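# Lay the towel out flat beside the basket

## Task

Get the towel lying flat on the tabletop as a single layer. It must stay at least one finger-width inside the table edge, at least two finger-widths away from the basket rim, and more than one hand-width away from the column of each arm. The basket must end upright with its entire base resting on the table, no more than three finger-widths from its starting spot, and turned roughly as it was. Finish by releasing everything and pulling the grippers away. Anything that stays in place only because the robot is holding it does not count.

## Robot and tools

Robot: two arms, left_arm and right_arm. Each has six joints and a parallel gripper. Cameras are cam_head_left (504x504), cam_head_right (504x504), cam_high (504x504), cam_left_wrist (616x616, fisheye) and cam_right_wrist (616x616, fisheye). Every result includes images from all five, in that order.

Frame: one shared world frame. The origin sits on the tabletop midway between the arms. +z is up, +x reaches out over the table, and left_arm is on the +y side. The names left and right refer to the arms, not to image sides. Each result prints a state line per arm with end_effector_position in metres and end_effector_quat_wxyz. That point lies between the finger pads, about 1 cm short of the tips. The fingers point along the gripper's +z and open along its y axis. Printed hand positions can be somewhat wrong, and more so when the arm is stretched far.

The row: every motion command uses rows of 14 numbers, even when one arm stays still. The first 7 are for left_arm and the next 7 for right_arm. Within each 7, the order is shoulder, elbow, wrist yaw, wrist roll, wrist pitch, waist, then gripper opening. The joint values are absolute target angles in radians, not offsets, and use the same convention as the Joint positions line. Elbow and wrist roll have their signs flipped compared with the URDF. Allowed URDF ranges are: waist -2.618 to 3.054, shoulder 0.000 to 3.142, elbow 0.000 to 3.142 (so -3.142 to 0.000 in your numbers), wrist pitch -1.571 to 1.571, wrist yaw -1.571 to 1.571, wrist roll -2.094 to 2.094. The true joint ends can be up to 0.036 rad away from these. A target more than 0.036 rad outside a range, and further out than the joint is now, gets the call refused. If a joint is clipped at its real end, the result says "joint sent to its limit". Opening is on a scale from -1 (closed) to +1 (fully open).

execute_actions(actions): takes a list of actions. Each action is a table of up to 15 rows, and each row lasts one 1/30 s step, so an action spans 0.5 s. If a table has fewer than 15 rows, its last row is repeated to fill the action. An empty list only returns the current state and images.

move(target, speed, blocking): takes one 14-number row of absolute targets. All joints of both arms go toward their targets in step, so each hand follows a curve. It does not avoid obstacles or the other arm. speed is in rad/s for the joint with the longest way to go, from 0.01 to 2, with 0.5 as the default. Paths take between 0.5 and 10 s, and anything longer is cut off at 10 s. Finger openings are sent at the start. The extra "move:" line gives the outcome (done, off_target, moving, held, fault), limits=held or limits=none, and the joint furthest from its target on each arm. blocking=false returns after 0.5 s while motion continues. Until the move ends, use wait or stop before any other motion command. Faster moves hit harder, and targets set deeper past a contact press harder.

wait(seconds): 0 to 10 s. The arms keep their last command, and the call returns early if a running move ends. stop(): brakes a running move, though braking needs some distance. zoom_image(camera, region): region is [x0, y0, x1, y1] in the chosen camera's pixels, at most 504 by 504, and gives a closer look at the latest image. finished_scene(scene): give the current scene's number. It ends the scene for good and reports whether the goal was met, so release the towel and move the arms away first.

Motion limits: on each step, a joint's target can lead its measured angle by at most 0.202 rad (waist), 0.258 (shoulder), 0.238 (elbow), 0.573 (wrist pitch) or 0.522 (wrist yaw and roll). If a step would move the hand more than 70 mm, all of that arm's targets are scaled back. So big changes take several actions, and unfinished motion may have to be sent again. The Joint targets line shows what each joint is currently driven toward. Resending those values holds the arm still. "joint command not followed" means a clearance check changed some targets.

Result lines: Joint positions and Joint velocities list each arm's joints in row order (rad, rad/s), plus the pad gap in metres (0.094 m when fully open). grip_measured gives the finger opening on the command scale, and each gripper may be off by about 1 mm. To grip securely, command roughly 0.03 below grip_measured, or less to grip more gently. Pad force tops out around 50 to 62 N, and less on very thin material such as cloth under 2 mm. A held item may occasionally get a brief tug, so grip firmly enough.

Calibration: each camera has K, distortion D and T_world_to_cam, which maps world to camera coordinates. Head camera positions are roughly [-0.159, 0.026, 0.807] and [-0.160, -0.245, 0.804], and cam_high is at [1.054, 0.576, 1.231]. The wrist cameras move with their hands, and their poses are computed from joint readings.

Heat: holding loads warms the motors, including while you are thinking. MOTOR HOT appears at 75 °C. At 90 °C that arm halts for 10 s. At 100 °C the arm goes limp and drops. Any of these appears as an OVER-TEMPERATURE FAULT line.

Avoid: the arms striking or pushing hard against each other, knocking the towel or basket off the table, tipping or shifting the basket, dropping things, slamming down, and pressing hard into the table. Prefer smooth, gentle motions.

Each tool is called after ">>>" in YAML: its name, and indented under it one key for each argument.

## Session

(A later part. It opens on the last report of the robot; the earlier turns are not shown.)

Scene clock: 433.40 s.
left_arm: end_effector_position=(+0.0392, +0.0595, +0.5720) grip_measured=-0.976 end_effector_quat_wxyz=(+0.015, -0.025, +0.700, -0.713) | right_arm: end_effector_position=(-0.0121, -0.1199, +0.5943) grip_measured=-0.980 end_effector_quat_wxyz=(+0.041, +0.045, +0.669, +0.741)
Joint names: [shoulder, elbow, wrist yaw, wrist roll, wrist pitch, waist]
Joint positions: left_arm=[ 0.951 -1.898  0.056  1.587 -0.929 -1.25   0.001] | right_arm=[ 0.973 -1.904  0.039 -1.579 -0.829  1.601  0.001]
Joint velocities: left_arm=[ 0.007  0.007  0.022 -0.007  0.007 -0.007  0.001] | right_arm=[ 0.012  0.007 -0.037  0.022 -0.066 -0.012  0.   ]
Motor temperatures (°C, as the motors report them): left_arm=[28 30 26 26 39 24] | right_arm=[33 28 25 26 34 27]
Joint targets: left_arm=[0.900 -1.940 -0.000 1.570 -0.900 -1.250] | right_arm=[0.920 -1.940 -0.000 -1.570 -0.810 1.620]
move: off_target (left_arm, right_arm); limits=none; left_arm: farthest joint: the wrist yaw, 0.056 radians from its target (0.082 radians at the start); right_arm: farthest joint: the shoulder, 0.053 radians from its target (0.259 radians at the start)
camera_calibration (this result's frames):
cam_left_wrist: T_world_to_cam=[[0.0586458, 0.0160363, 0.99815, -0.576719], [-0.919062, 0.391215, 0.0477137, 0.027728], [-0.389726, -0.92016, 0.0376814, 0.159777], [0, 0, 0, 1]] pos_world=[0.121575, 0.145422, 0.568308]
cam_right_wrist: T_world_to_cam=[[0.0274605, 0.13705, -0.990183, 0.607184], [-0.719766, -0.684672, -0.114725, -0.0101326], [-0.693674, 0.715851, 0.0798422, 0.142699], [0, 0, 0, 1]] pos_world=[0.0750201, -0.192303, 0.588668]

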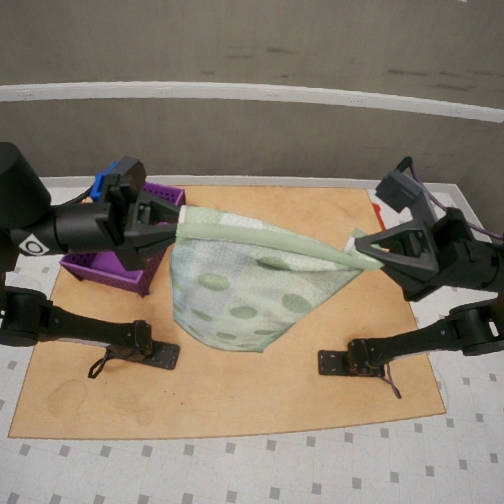

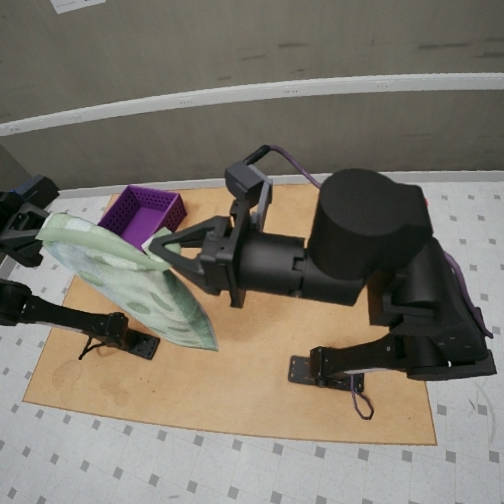

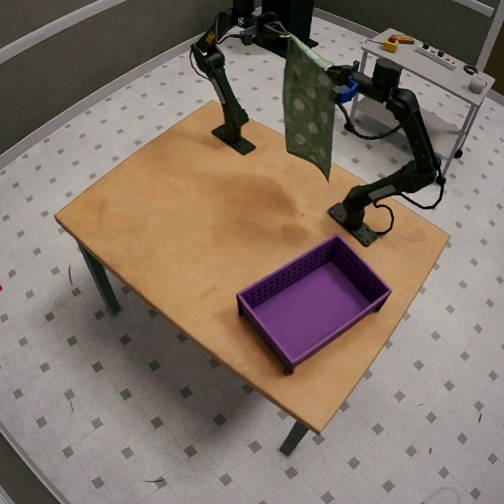

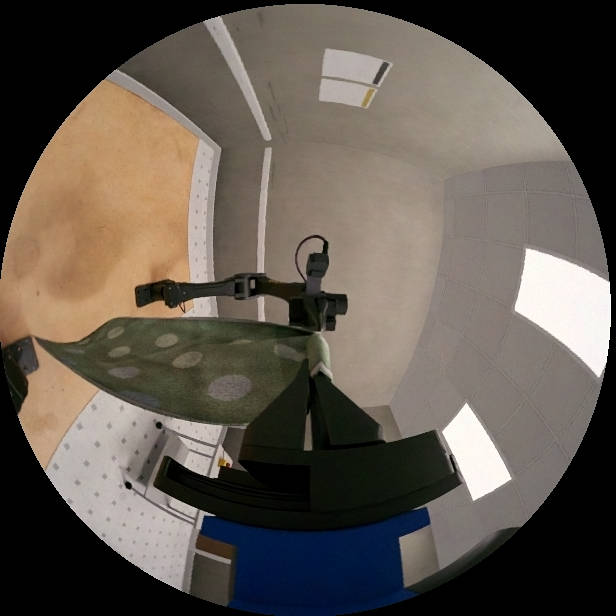

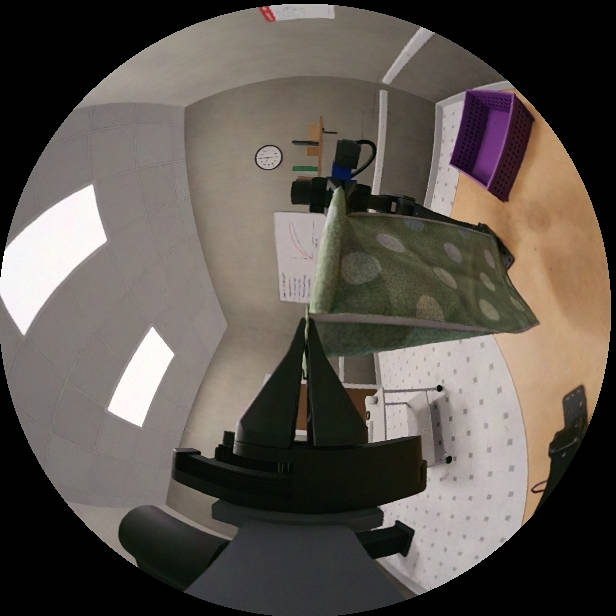

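>>> move:
  target: [0.90,-1.94,0,1.57,-0.90,-1.80,-1,0.92,-1.94,0,-1.57,-0.81,1.95,-1]
  speed: 0.4

Scene clock: 438.73 s.
left_arm: end_effector_position=(-0.0555, +0.0749, +0.5730) grip_measured=-0.976 end_effector_quat_wxyz=(-0.146, +0.131, +0.687, -0.700) | right_arm: end_effector_position=(-0.0789, -0.1186, +0.5905) grip_measured=-0.980 end_effector_quat_wxyz=(-0.070, -0.055, +0.675, +0.733)
Joint names: [shoulder, elbow, wrist yaw, wrist roll, wrist pitch, waist]
Joint positions: left_arm=[ 0.951 -1.898 -0.031  1.587 -0.925 -1.787  0.001] | right_arm=[ 0.982 -1.904  0.065 -1.579 -0.838  1.926  0.001]
Joint velocities: left_arm=[-0.002 -0.007  0.037 -0.066  0.051  0.007 -0.001] | right_arm=[-0.007 -0.012  0.007 -0.022 -0.037 -0.012 -0.   ]
Motor temperatures (°C, as the motors report them): left_arm=[27 30 25 26 39 24] | right_arm=[33 28 25 26 34 27]
Joint targets: left_arm=[0.900 -1.940 -0.000 1.570 -0.900 -1.800] | right_arm=[0.920 -1.940 0.000 -1.570 -0.810 1.950]
move: off_target (left_arm, right_arm); limits=none; left_arm: farthest joint: the shoulder, 0.051 radians from its target (0.051 radians at the start); right_arm: farthest joint: the wrist yaw, 0.065 radians from its target (0.040 radians at the start)
camera_calibration (this result's frames):
cam_left_wrist: T_world_to_cam=[[0.0630052, -0.00781394, 0.997983, -0.57033], [-0.657702, 0.751785, 0.0474087, -0.0777333], [-0.750639, -0.659362, 0.0422271, 0.0948121], [0, 0, 0, 1]] pos_world=[0.0559781, 0.116498, 0.568861]
cam_right_wrist: T_world_to_cam=[[-0.012652, 0.121947, -0.992456, 0.601401], [-0.485155, -0.868628, -0.100547, -0.0694232], [-0.874336, 0.480223, 0.070153, 0.0592792], [0, 0, 0, 1]] pos_world=[0.0257579, -0.162109, 0.585725]

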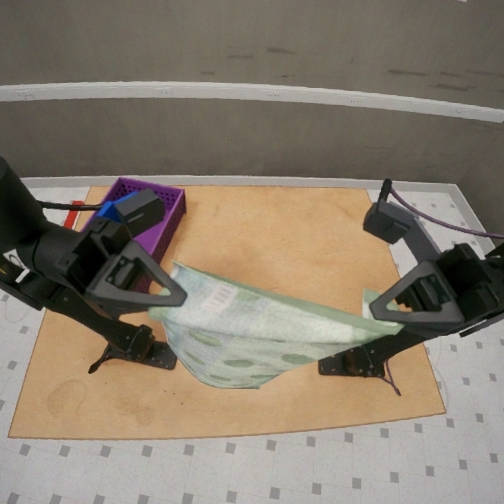

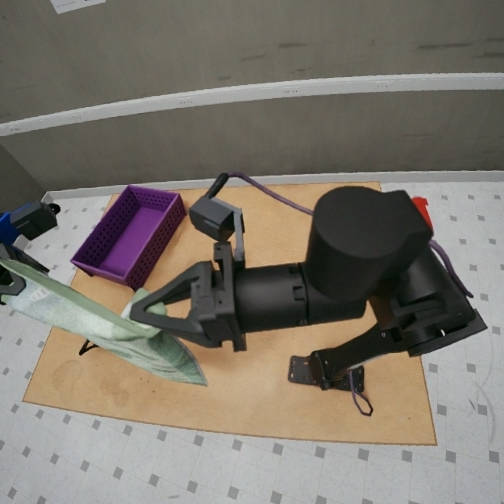

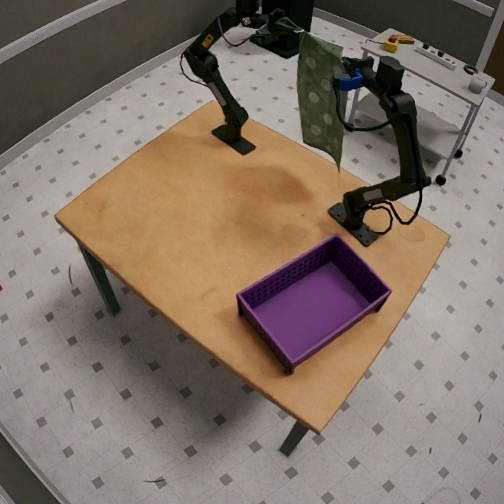

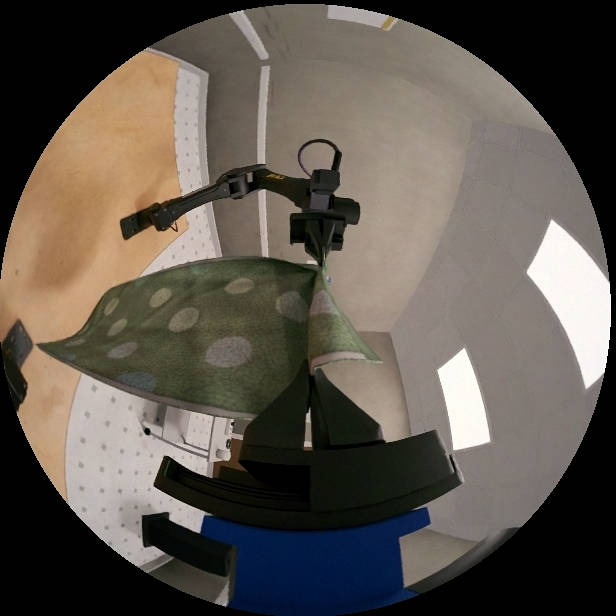

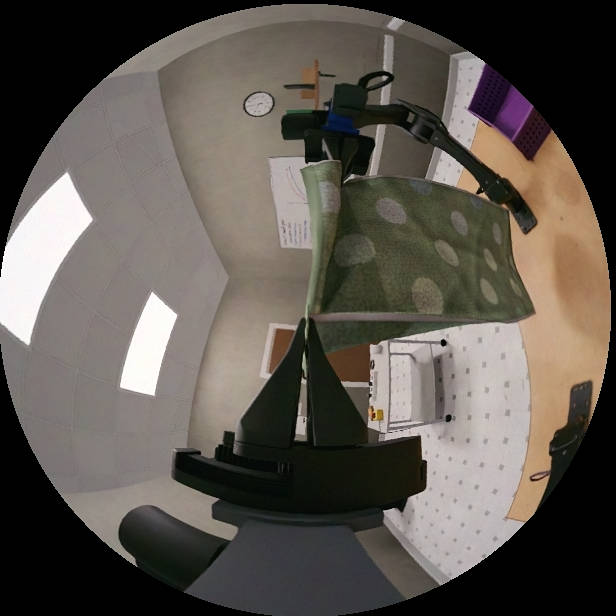

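>>> move:
  target: [0.76,-1.36,0,1.57,-0.80,-1.0,-1,0.95,-1.55,0,-1.57,-0.78,1.0,-1]
  speed: 0.4

Scene clock: 461.20 s.
left_arm: end_effector_position=(+0.1109, +0.0376, +0.4258) grip_measured=-0.976 end_effector_quat_wxyz=(+0.102, -0.146, +0.780, -0.601) | right_arm: end_effector_position=(+0.1428, -0.1107, +0.4685) grip_measured=-0.980 end_effector_quat_wxyz=(+0.206, +0.262, +0.735, +0.591)
Joint names: [shoulder, elbow, wrist yaw, wrist roll, wrist pitch, waist]
Joint positions: left_arm=[ 0.788 -1.366  0.     1.587 -0.839 -1.009  0.001] | right_arm=[ 0.98  -1.56   0.005 -1.58  -0.799  1.012  0.001]
Joint velocities: left_arm=[-0.017 -0.007  0.095  0.007  0.007 -0.027  0.   ] | right_arm=[-0.017 -0.007 -0.037 -0.007 -0.066  0.007  0.001]
Motor temperatures (°C, as the motors report them): left_arm=[27 30 25 26 40 24] | right_arm=[32 28 25 26 36 27]
Joint targets: left_arm=[0.760 -1.360 0.000 1.570 -0.800 -1.000] | right_arm=[0.950 -1.550 -0.000 -1.570 -0.780 1.000]
move: off_target (left_arm, right_arm); limits=none; left_arm: farthest joint: the wrist pitch, 0.039 radians from its target (0.125 radians at the start); right_arm: farthest joint: the shoulder, 0.030 radians from its target (0.032 radians at the start)
camera_calibration (this result's frames):
cam_left_wrist: T_world_to_cam=[[0.148132, -0.225512, 0.962913, -0.42054], [-0.982657, 0.0762553, 0.169029, 0.0764504], [-0.111545, -0.971252, -0.210305, 0.249708], [0, 0, 0, 1]] pos_world=[0.165274, 0.141863, 0.444536]
cam_right_wrist: T_world_to_cam=[[-0.100597, -0.148495, -0.983783, 0.460786], [-0.970808, -0.201753, 0.129724, 0.0680401], [-0.217744, 0.968114, -0.123864, 0.308982], [0, 0, 0, 1]] pos_world=[0.179687, -0.216978, 0.482759]

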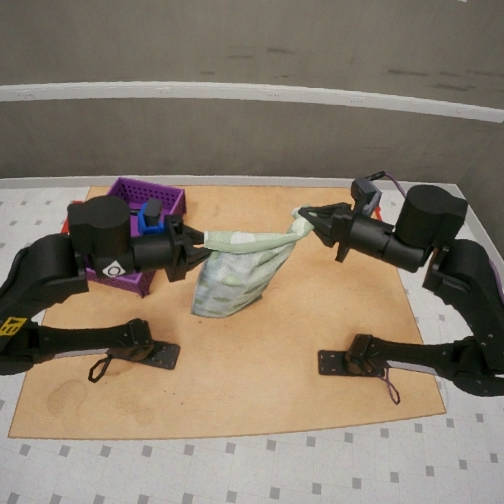

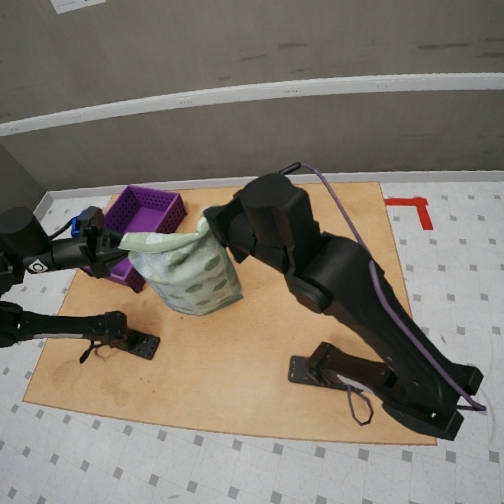

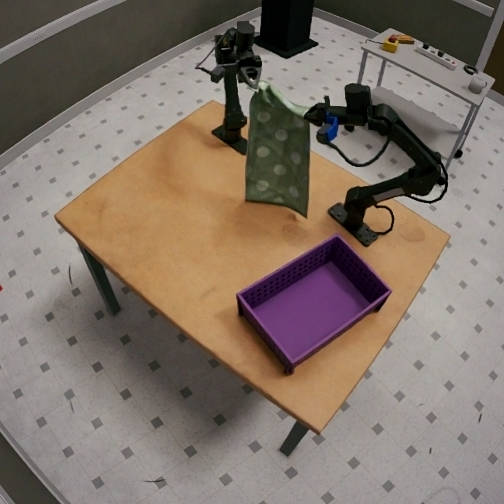

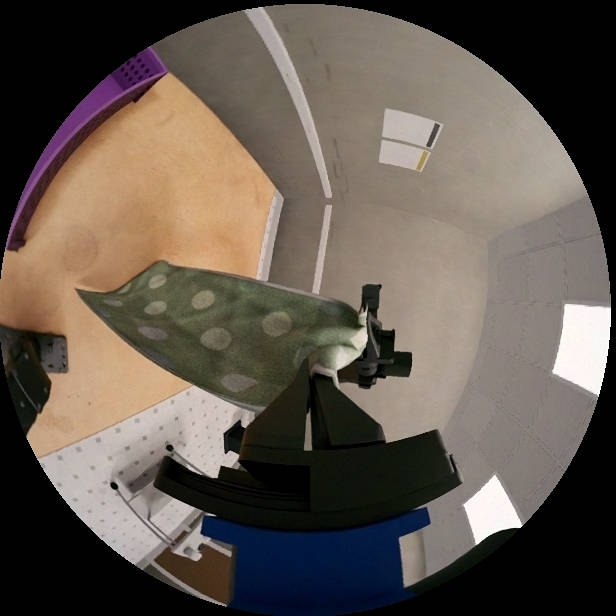

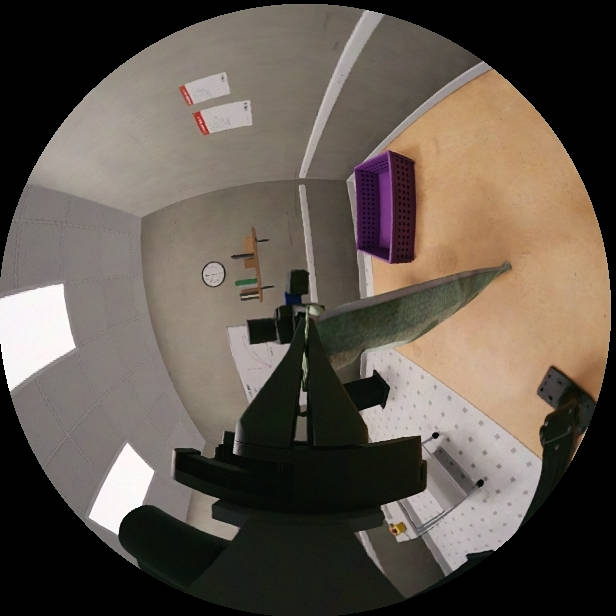

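>>> move:
  target: [0.82,-1.41,0,1.57,-0.64,-1.88,-1,0.78,-1.70,0,-1.57,-0.97,2.15,-1]
  speed: 0.6

Scene clock: 470.53 s.
left_arm: end_effector_position=(-0.0995, +0.0296, +0.4648) grip_measured=-0.976 end_effector_quat_wxyz=(-0.162, +0.169, +0.723, -0.650) | right_arm: end_effector_position=(-0.1181, -0.1432, +0.4990) grip_measured=-0.980 end_effector_quat_wxyz=(-0.127, -0.145, +0.741, +0.643)
Joint names: [shoulder, elbow, wrist yaw, wrist roll, wrist pitch, waist]
Joint positions: left_arm=[ 0.83  -1.366 -0.03   1.587 -0.638 -1.865  0.001] | right_arm=[ 0.829 -1.656  0.054 -1.58  -0.97   2.128  0.001]
Joint velocities: left_arm=[-0.012 -0.012  0.007  0.051 -0.007 -0.012 -0.002] | right_arm=[ 0.002  0.017 -0.007  0.037  0.051 -0.007 -0.   ]
Motor temperatures (°C, as the motors report them): left_arm=[27 30 25 26 41 24] | right_arm=[31 28 25 26 36 27]
Joint targets: left_arm=[0.820 -1.410 -0.000 1.570 -0.640 -1.880] | right_arm=[0.780 -1.700 0.000 -1.570 -0.970 2.150]
move: off_target (left_arm, right_arm); limits=none; left_arm: farthest joint: the elbow, 0.044 radians from its target (0.044 radians at the start); right_arm: farthest joint: the wrist yaw, 0.054 radians from its target (0.005 radians at the start)
camera_calibration (this result's frames):
cam_left_wrist: T_world_to_cam=[[0.00288763, -0.122066, 0.992518, -0.460023], [-0.599827, 0.793933, 0.0993883, -0.0870873], [-0.800124, -0.595626, -0.0709262, 0.0821961], [0, 0, 0, 1]] pos_world=[0.0148582, 0.0619461, 0.471067]
cam_right_wrist: T_world_to_cam=[[0.0583113, -0.0878651, -0.994424, 0.492419], [-0.289437, -0.954821, 0.0673938, -0.192038], [-0.955419, 0.283894, -0.0811083, 0.0809716], [0, 0, 0, 1]] pos_world=[-0.00693474, -0.163083, 0.509183]

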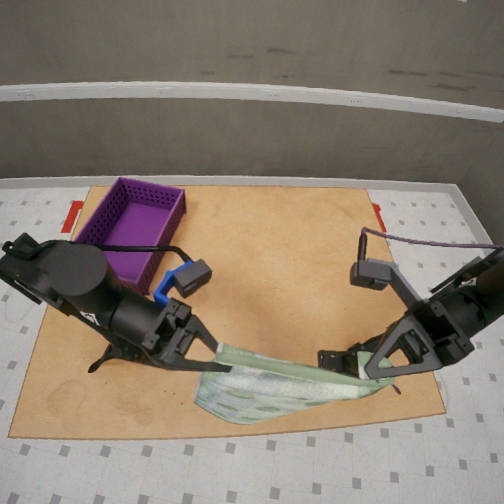

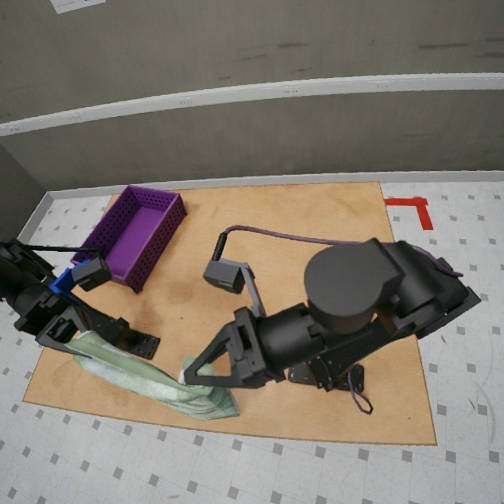

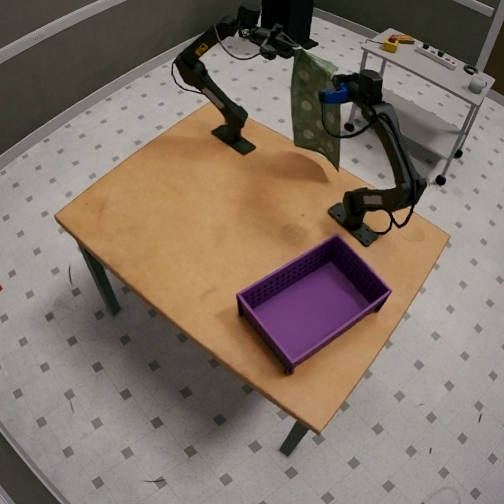

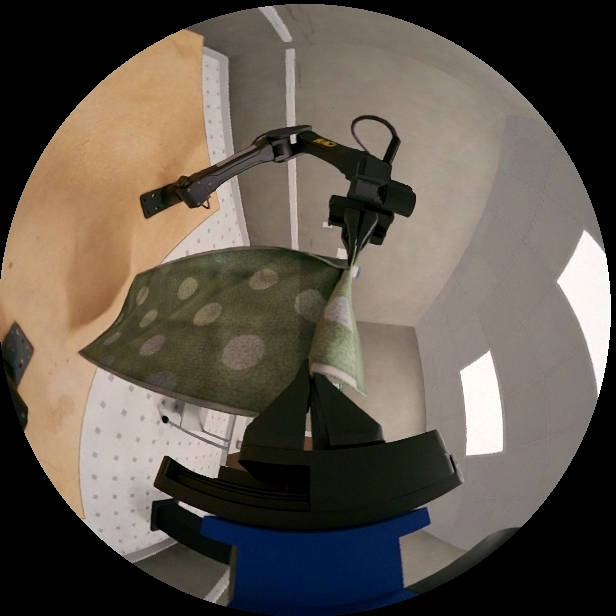

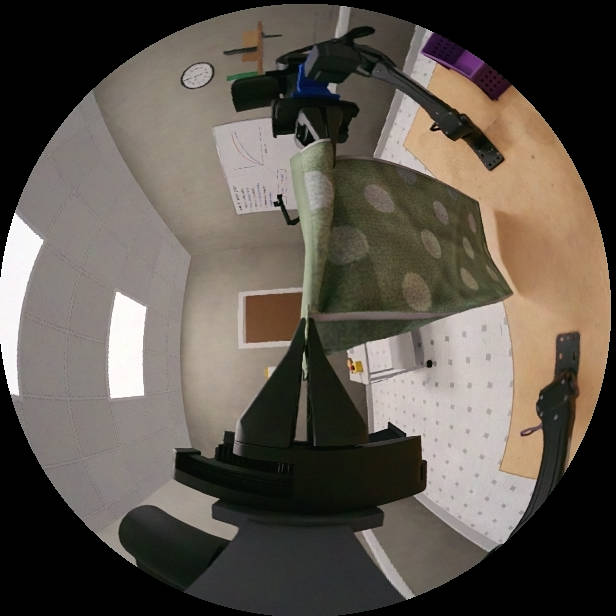

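>>> move:
  target: [0.80,-1.22,0,1.57,-0.64,-1.86,-1,0.76,-1.50,0,-1.57,-0.97,2.10,-1]
  speed: 0.3

Scene clock: 478.60 s.
left_arm: end_effector_position=(-0.1098, +0.0155, +0.4031) grip_measured=-0.976 end_effector_quat_wxyz=(-0.152, +0.184, +0.766, -0.597) | right_arm: end_effector_position=(-0.1241, -0.1345, +0.4489) grip_measured=-0.980 end_effector_quat_wxyz=(-0.123, -0.157, +0.776, +0.598)
Joint names: [shoulder, elbow, wrist yaw, wrist roll, wrist pitch, waist]
Joint positions: left_arm=[ 0.83  -1.224 -0.017  1.588 -0.636 -1.865  0.001] | right_arm=[ 0.79  -1.507  0.022 -1.58  -0.975  2.109  0.001]
Joint velocities: left_arm=[-0.007 -0.007  0.022  0.007 -0.051 -0.022 -0.001] | right_arm=[ 0.012  0.002 -0.007  0.022  0.007  0.012 -0.   ]
Motor temperatures (°C, as the motors report them): left_arm=[27 30 25 26 40 24] | right_arm=[31 28 25 26 36 27]
Joint targets: left_arm=[0.800 -1.220 0.000 1.570 -0.640 -1.860] | right_arm=[0.760 -1.500 -0.000 -1.570 -0.970 2.100]
move: off_target (left_arm, right_arm); limits=none; left_arm: farthest joint: the shoulder, 0.030 radians from its target (0.030 radians at the start); right_arm: farthest joint: the shoulder, 0.030 radians from its target (0.069 radians at the start)
camera_calibration (this result's frames):
cam_left_wrist: T_world_to_cam=[[-0.0634809, -0.244123, 0.967664, -0.395785], [-0.59856, 0.785177, 0.158818, -0.0996533], [-0.798559, -0.569123, -0.195966, 0.111384], [0, 0, 0, 1]] pos_world=[0.00417387, 0.0450166, 0.420641]
cam_right_wrist: T_world_to_cam=[[0.10234, -0.192893, -0.975868, 0.426778], [-0.281762, -0.946464, 0.157532, -0.220451], [-0.954011, 0.258841, -0.151211, 0.0969775], [0, 0, 0, 1]] pos_world=[-0.0132738, -0.151428, 0.465871]

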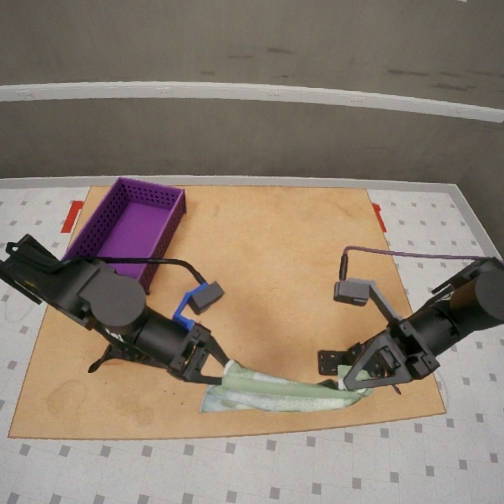

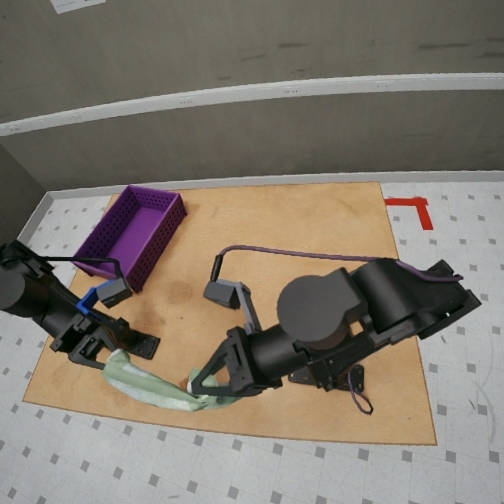

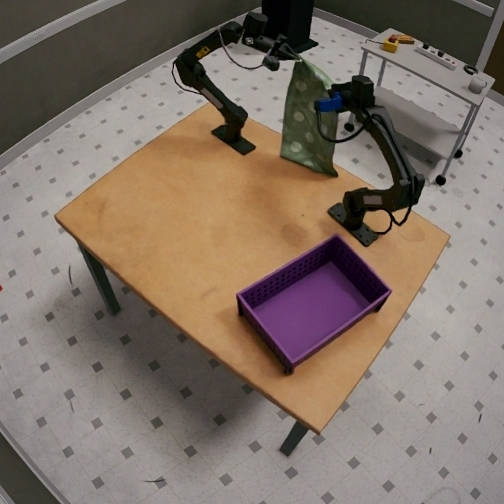

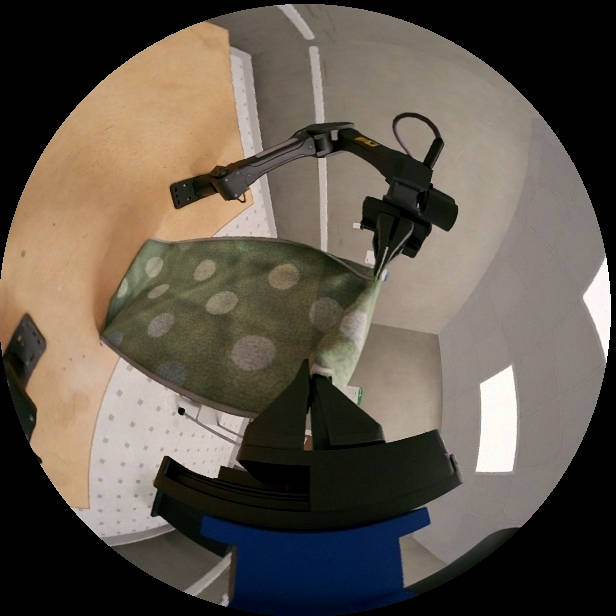

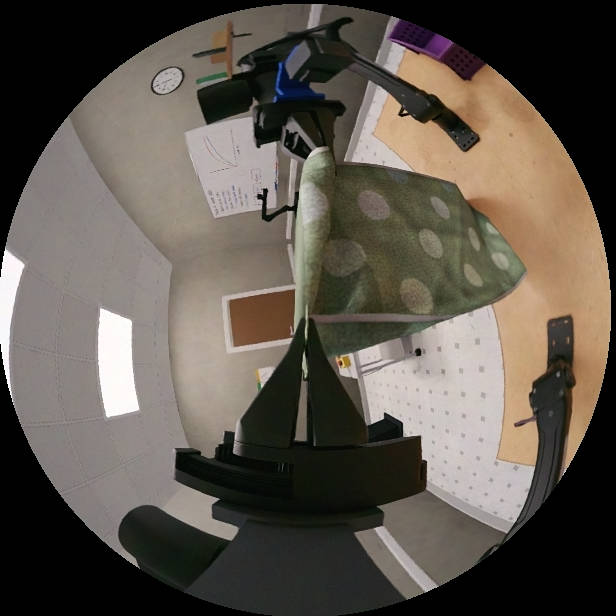

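>>> move:
  target: [0.62,-1.17,0,1.57,-0.83,-1.28,-1,0.59,-1.44,0,-1.57,-1.13,1.34,-1]
  speed: 0.5

Scene clock: 488.90 s.
left_arm: end_effector_position=(+0.0356, +0.0292, +0.3924) grip_measured=-0.976 end_effector_quat_wxyz=(+0.001, -0.023, +0.789, -0.614) | right_arm: end_effector_position=(+0.0206, -0.1688, +0.4178) grip_measured=-0.980 end_effector_quat_wxyz=(+0.095, +0.138, +0.795, +0.582)
Joint names: [shoulder, elbow, wrist yaw, wrist roll, wrist pitch, waist]
Joint positions: left_arm=[ 0.67  -1.174  0.035  1.59  -0.752 -1.295  0.001] | right_arm=[ 0.645 -1.432  0.002 -1.581 -1.095  1.352  0.001]
Joint velocities: left_arm=[ 0.012 -0.002  0.022  0.022  0.022 -0.022  0.   ] | right_arm=[-0.007  0.007  0.007  0.066 -0.037 -0.012  0.001]
Motor temperatures (°C, as the motors report them): left_arm=[27 30 25 26 40 24] | right_arm=[31 28 25 26 36 27]
Joint targets: left_arm=[0.620 -1.170 -0.000 1.570 -0.830 -1.280] | right_arm=[0.590 -1.440 -0.000 -1.570 -1.130 1.340]
move: off_target (left_arm, right_arm); limits=none; left_arm: farthest joint: the wrist pitch, 0.078 radians from its target (0.194 radians at the start); right_arm: farthest joint: the shoulder, 0.055 radians from its target (0.200 radians at the start)
camera_calibration (this result's frames):
cam_left_wrist: T_world_to_cam=[[0.0801174, -0.247968, 0.96545, -0.376974], [-0.907338, 0.38287, 0.173632, -0.0046879], [-0.412697, -0.8899, -0.194317, 0.228171], [0, 0, 0, 1]] pos_world=[0.120114, 0.111367, 0.409101]
cam_right_wrist: T_world_to_cam=[[-0.07496, -0.25607, -0.963747, 0.362966], [-0.841348, -0.50254, 0.198966, -0.138084], [-0.535271, 0.825761, -0.177773, 0.3374], [0, 0, 0, 1]] pos_world=[0.0916313, -0.25506, 0.437262]

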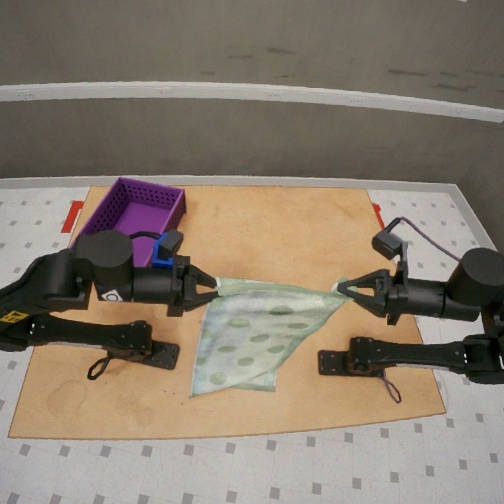

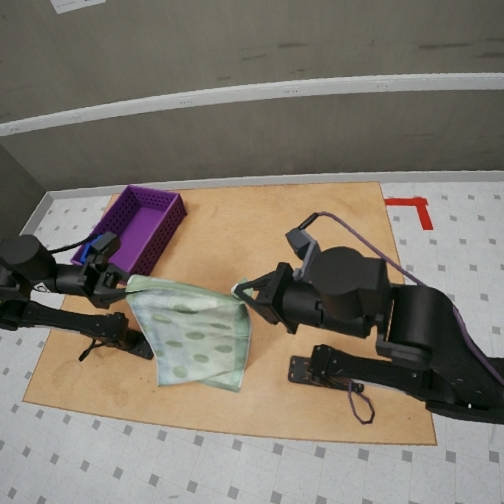

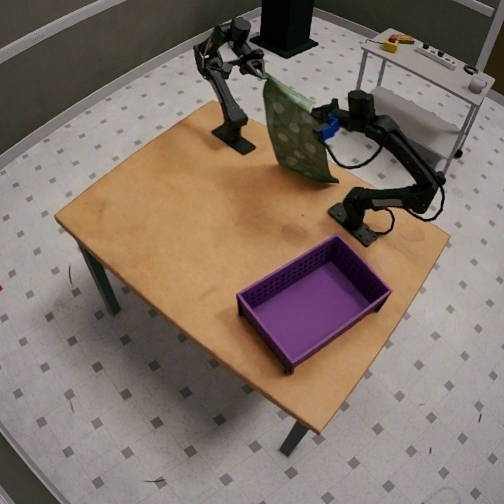

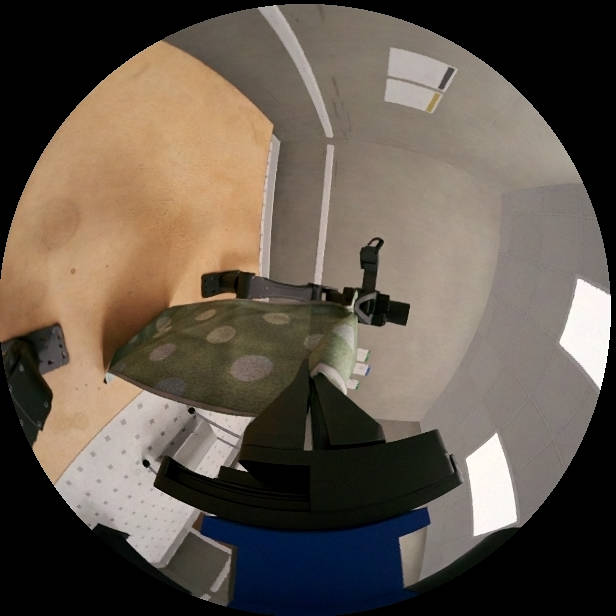

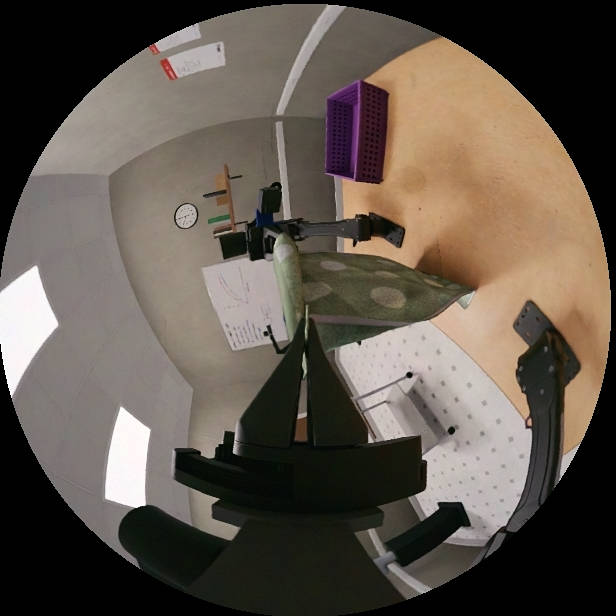

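>>> move:
  target: [0.72,-0.94,0,1.57,-0.60,-0.71,-1,0.79,-1.04,0,-1.57,-0.63,0.71,-1]
  speed: 0.5

Scene clock: 494.33 s.
left_arm: end_effector_position=(+0.1820, +0.0387, +0.3179) grip_measured=-0.976 end_effector_quat_wxyz=(+0.150, -0.247, +0.785, -0.548) | right_arm: end_effector_position=(+0.1932, -0.1608, +0.3318) grip_measured=-0.980 end_effector_quat_wxyz=(+0.236, +0.373, +0.741, +0.507)
Joint names: [shoulder, elbow, wrist yaw, wrist roll, wrist pitch, waist]
Joint positions: left_arm=[ 0.717 -0.945  0.057  1.587 -0.59  -0.729  0.001] | right_arm=[ 0.796 -1.042 -0.045 -1.583 -0.632  0.734  0.001]
Joint velocities: left_arm=[-0.002  0.002  0.007 -0.007  0.037  0.002 -0.   ] | right_arm=[-0.002  0.017 -0.022 -0.051 -0.037  0.012 -0.   ]
Motor temperatures (°C, as the motors report them): left_arm=[27 30 25 26 40 24] | right_arm=[31 28 25 26 36 27]
Joint targets: left_arm=[0.720 -0.940 0.000 1.570 -0.600 -0.710] | right_arm=[0.790 -1.040 0.000 -1.570 -0.630 0.710]
move: off_target (left_arm, right_arm); limits=none; left_arm: farthest joint: the wrist yaw, 0.057 radians from its target (0.035 radians at the start); right_arm: farthest joint: the wrist yaw, 0.045 radians from its target (0.002 radians at the start)
camera_calibration (this result's frames):
cam_left_wrist: T_world_to_cam=[[0.263305, -0.256103, 0.930098, -0.336197], [-0.960428, -0.160356, 0.227737, 0.150888], [0.090823, -0.953256, -0.288191, 0.223255], [0, 0, 0, 1]] pos_world=[0.213162, 0.150914, 0.342673]
cam_right_wrist: T_world_to_cam=[[-0.271145, -0.204496, -0.940565, 0.333493], [-0.962439, 0.043521, 0.267989, 0.116523], [-0.0138683, 0.977899, -0.208615, 0.341897], [0, 0, 0, 1]] pos_world=[0.207313, -0.271214, 0.35377]

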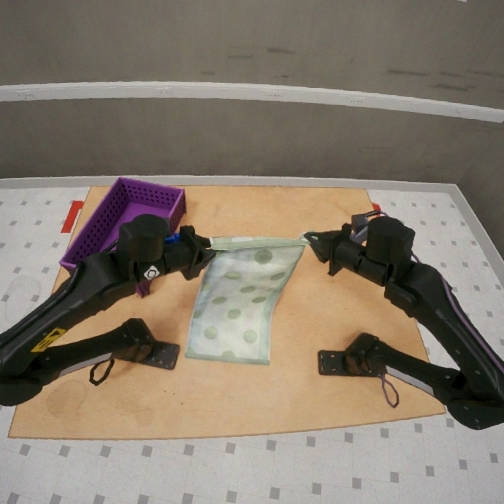

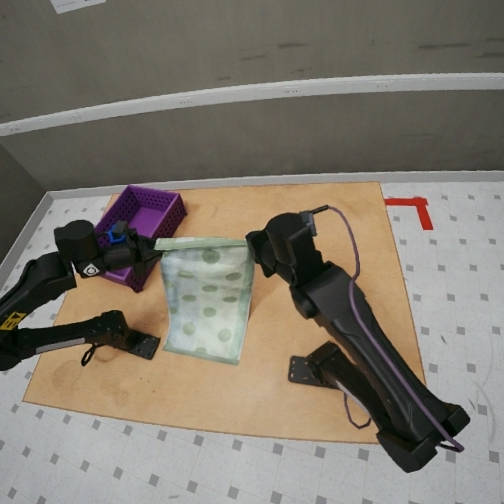

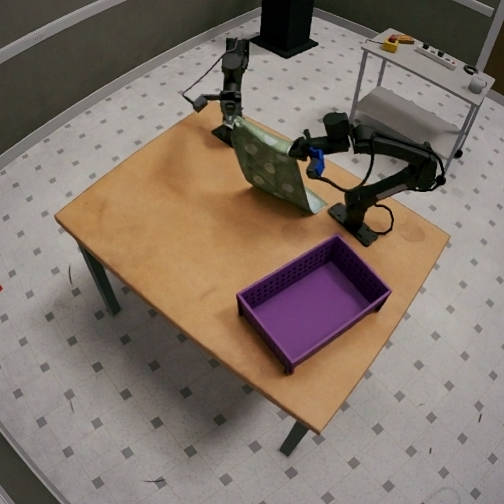

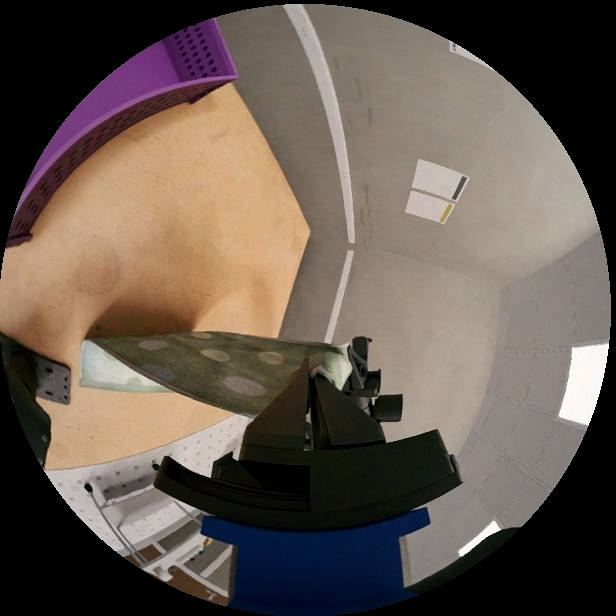

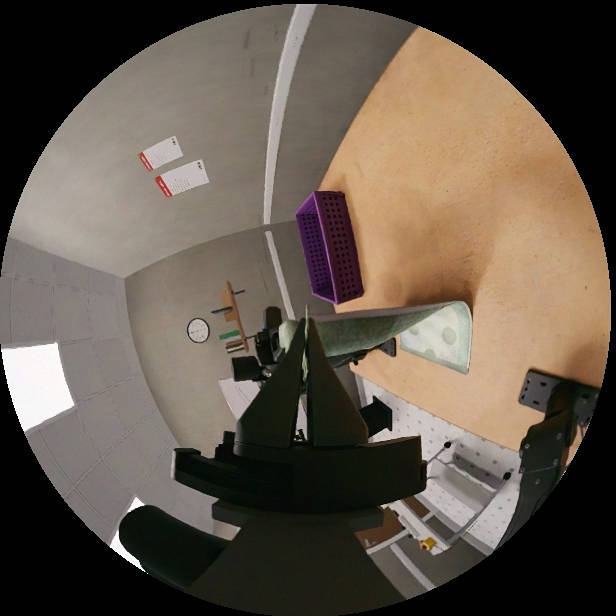

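>>> move:
  target: [1.23,-0.735,0,1.57,0,-0.40,-1,1.32,-0.84,0,-1.57,-0.02,0.53,-1]
  speed: 0.5

Scene clock: 502.53 s.
left_arm: end_effector_position=(+0.3386, +0.0324, +0.1839) grip_measured=-0.976 end_effector_quat_wxyz=(+0.209, -0.388, +0.770, -0.461) | right_arm: end_effector_position=(+0.3399, -0.1532, +0.1967) grip_measured=-0.980 end_effector_quat_wxyz=(+0.260, +0.461, +0.727, +0.438)
Joint names: [shoulder, elbow, wrist yaw, wrist roll, wrist pitch, waist]
Joint positions: left_arm=[ 1.229 -0.739  0.043  1.587 -0.02  -0.419  0.001] | right_arm=[ 1.321 -0.848 -0.028 -1.584 -0.028  0.551  0.001]
Joint velocities: left_arm=[-0.002  0.002  0.022 -0.051  0.066  0.002 -0.001] | right_arm=[-0.002  0.017 -0.051 -0.081  0.022 -0.007  0.   ]
Motor temperatures (°C, as the motors report them): left_arm=[27 30 25 26 40 24] | right_arm=[31 28 25 26 36 27]
Joint targets: left_arm=[1.230 -0.735 -0.000 1.570 -0.000 -0.400] | right_arm=[1.320 -0.840 -0.000 -1.570 -0.020 0.530]
move: off_target (left_arm, right_arm); limits=none; left_arm: farthest joint: the wrist yaw, 0.043 radians from its target (0.057 radians at the start); right_arm: farthest joint: the wrist yaw, 0.028 radians from its target (0.045 radians at the start)
camera_calibration (this result's frames):
cam_left_wrist: T_world_to_cam=[[0.435671, -0.240859, 0.867282, -0.301765], [-0.830355, -0.47945, 0.28397, 0.286757], [0.347421, -0.843869, -0.408881, 0.0961271], [0, 0, 0, 1]] pos_world=[0.336184, 0.145922, 0.219589]
cam_right_wrist: T_world_to_cam=[[-0.400673, -0.196578, -0.894884, 0.284018], [-0.903165, 0.249041, 0.349674, 0.288849], [0.154125, 0.948333, -0.277326, 0.260198], [0, 0, 0, 1]] pos_world=[0.334574, -0.262858, 0.22532]

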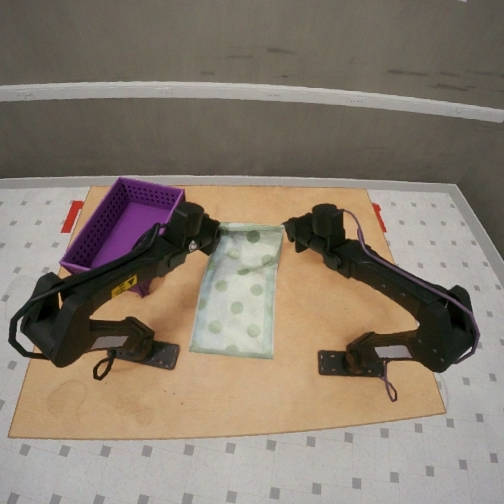

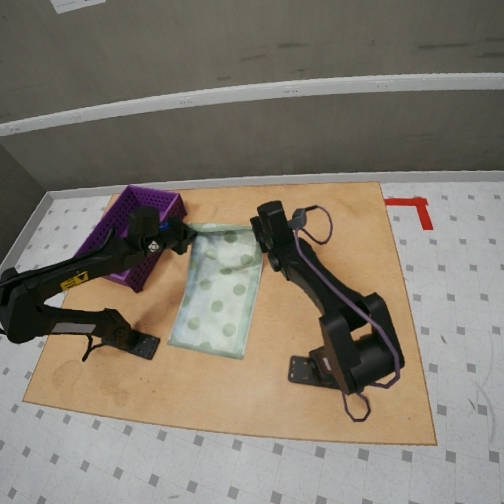

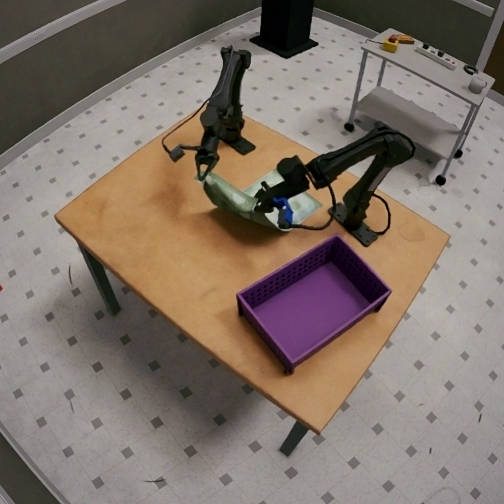

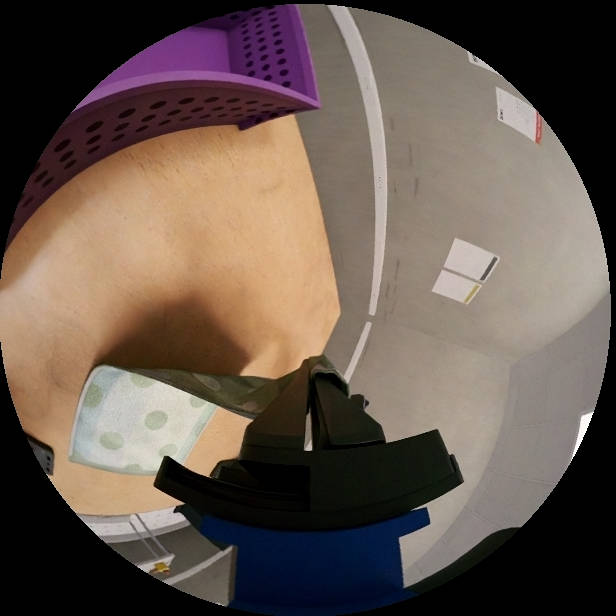

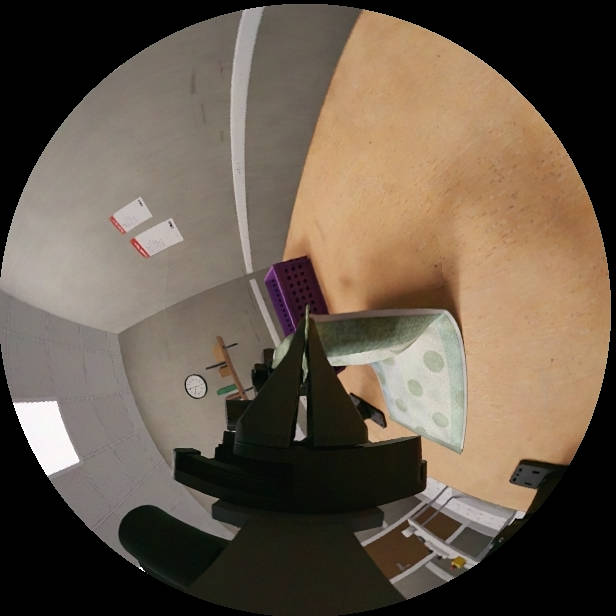

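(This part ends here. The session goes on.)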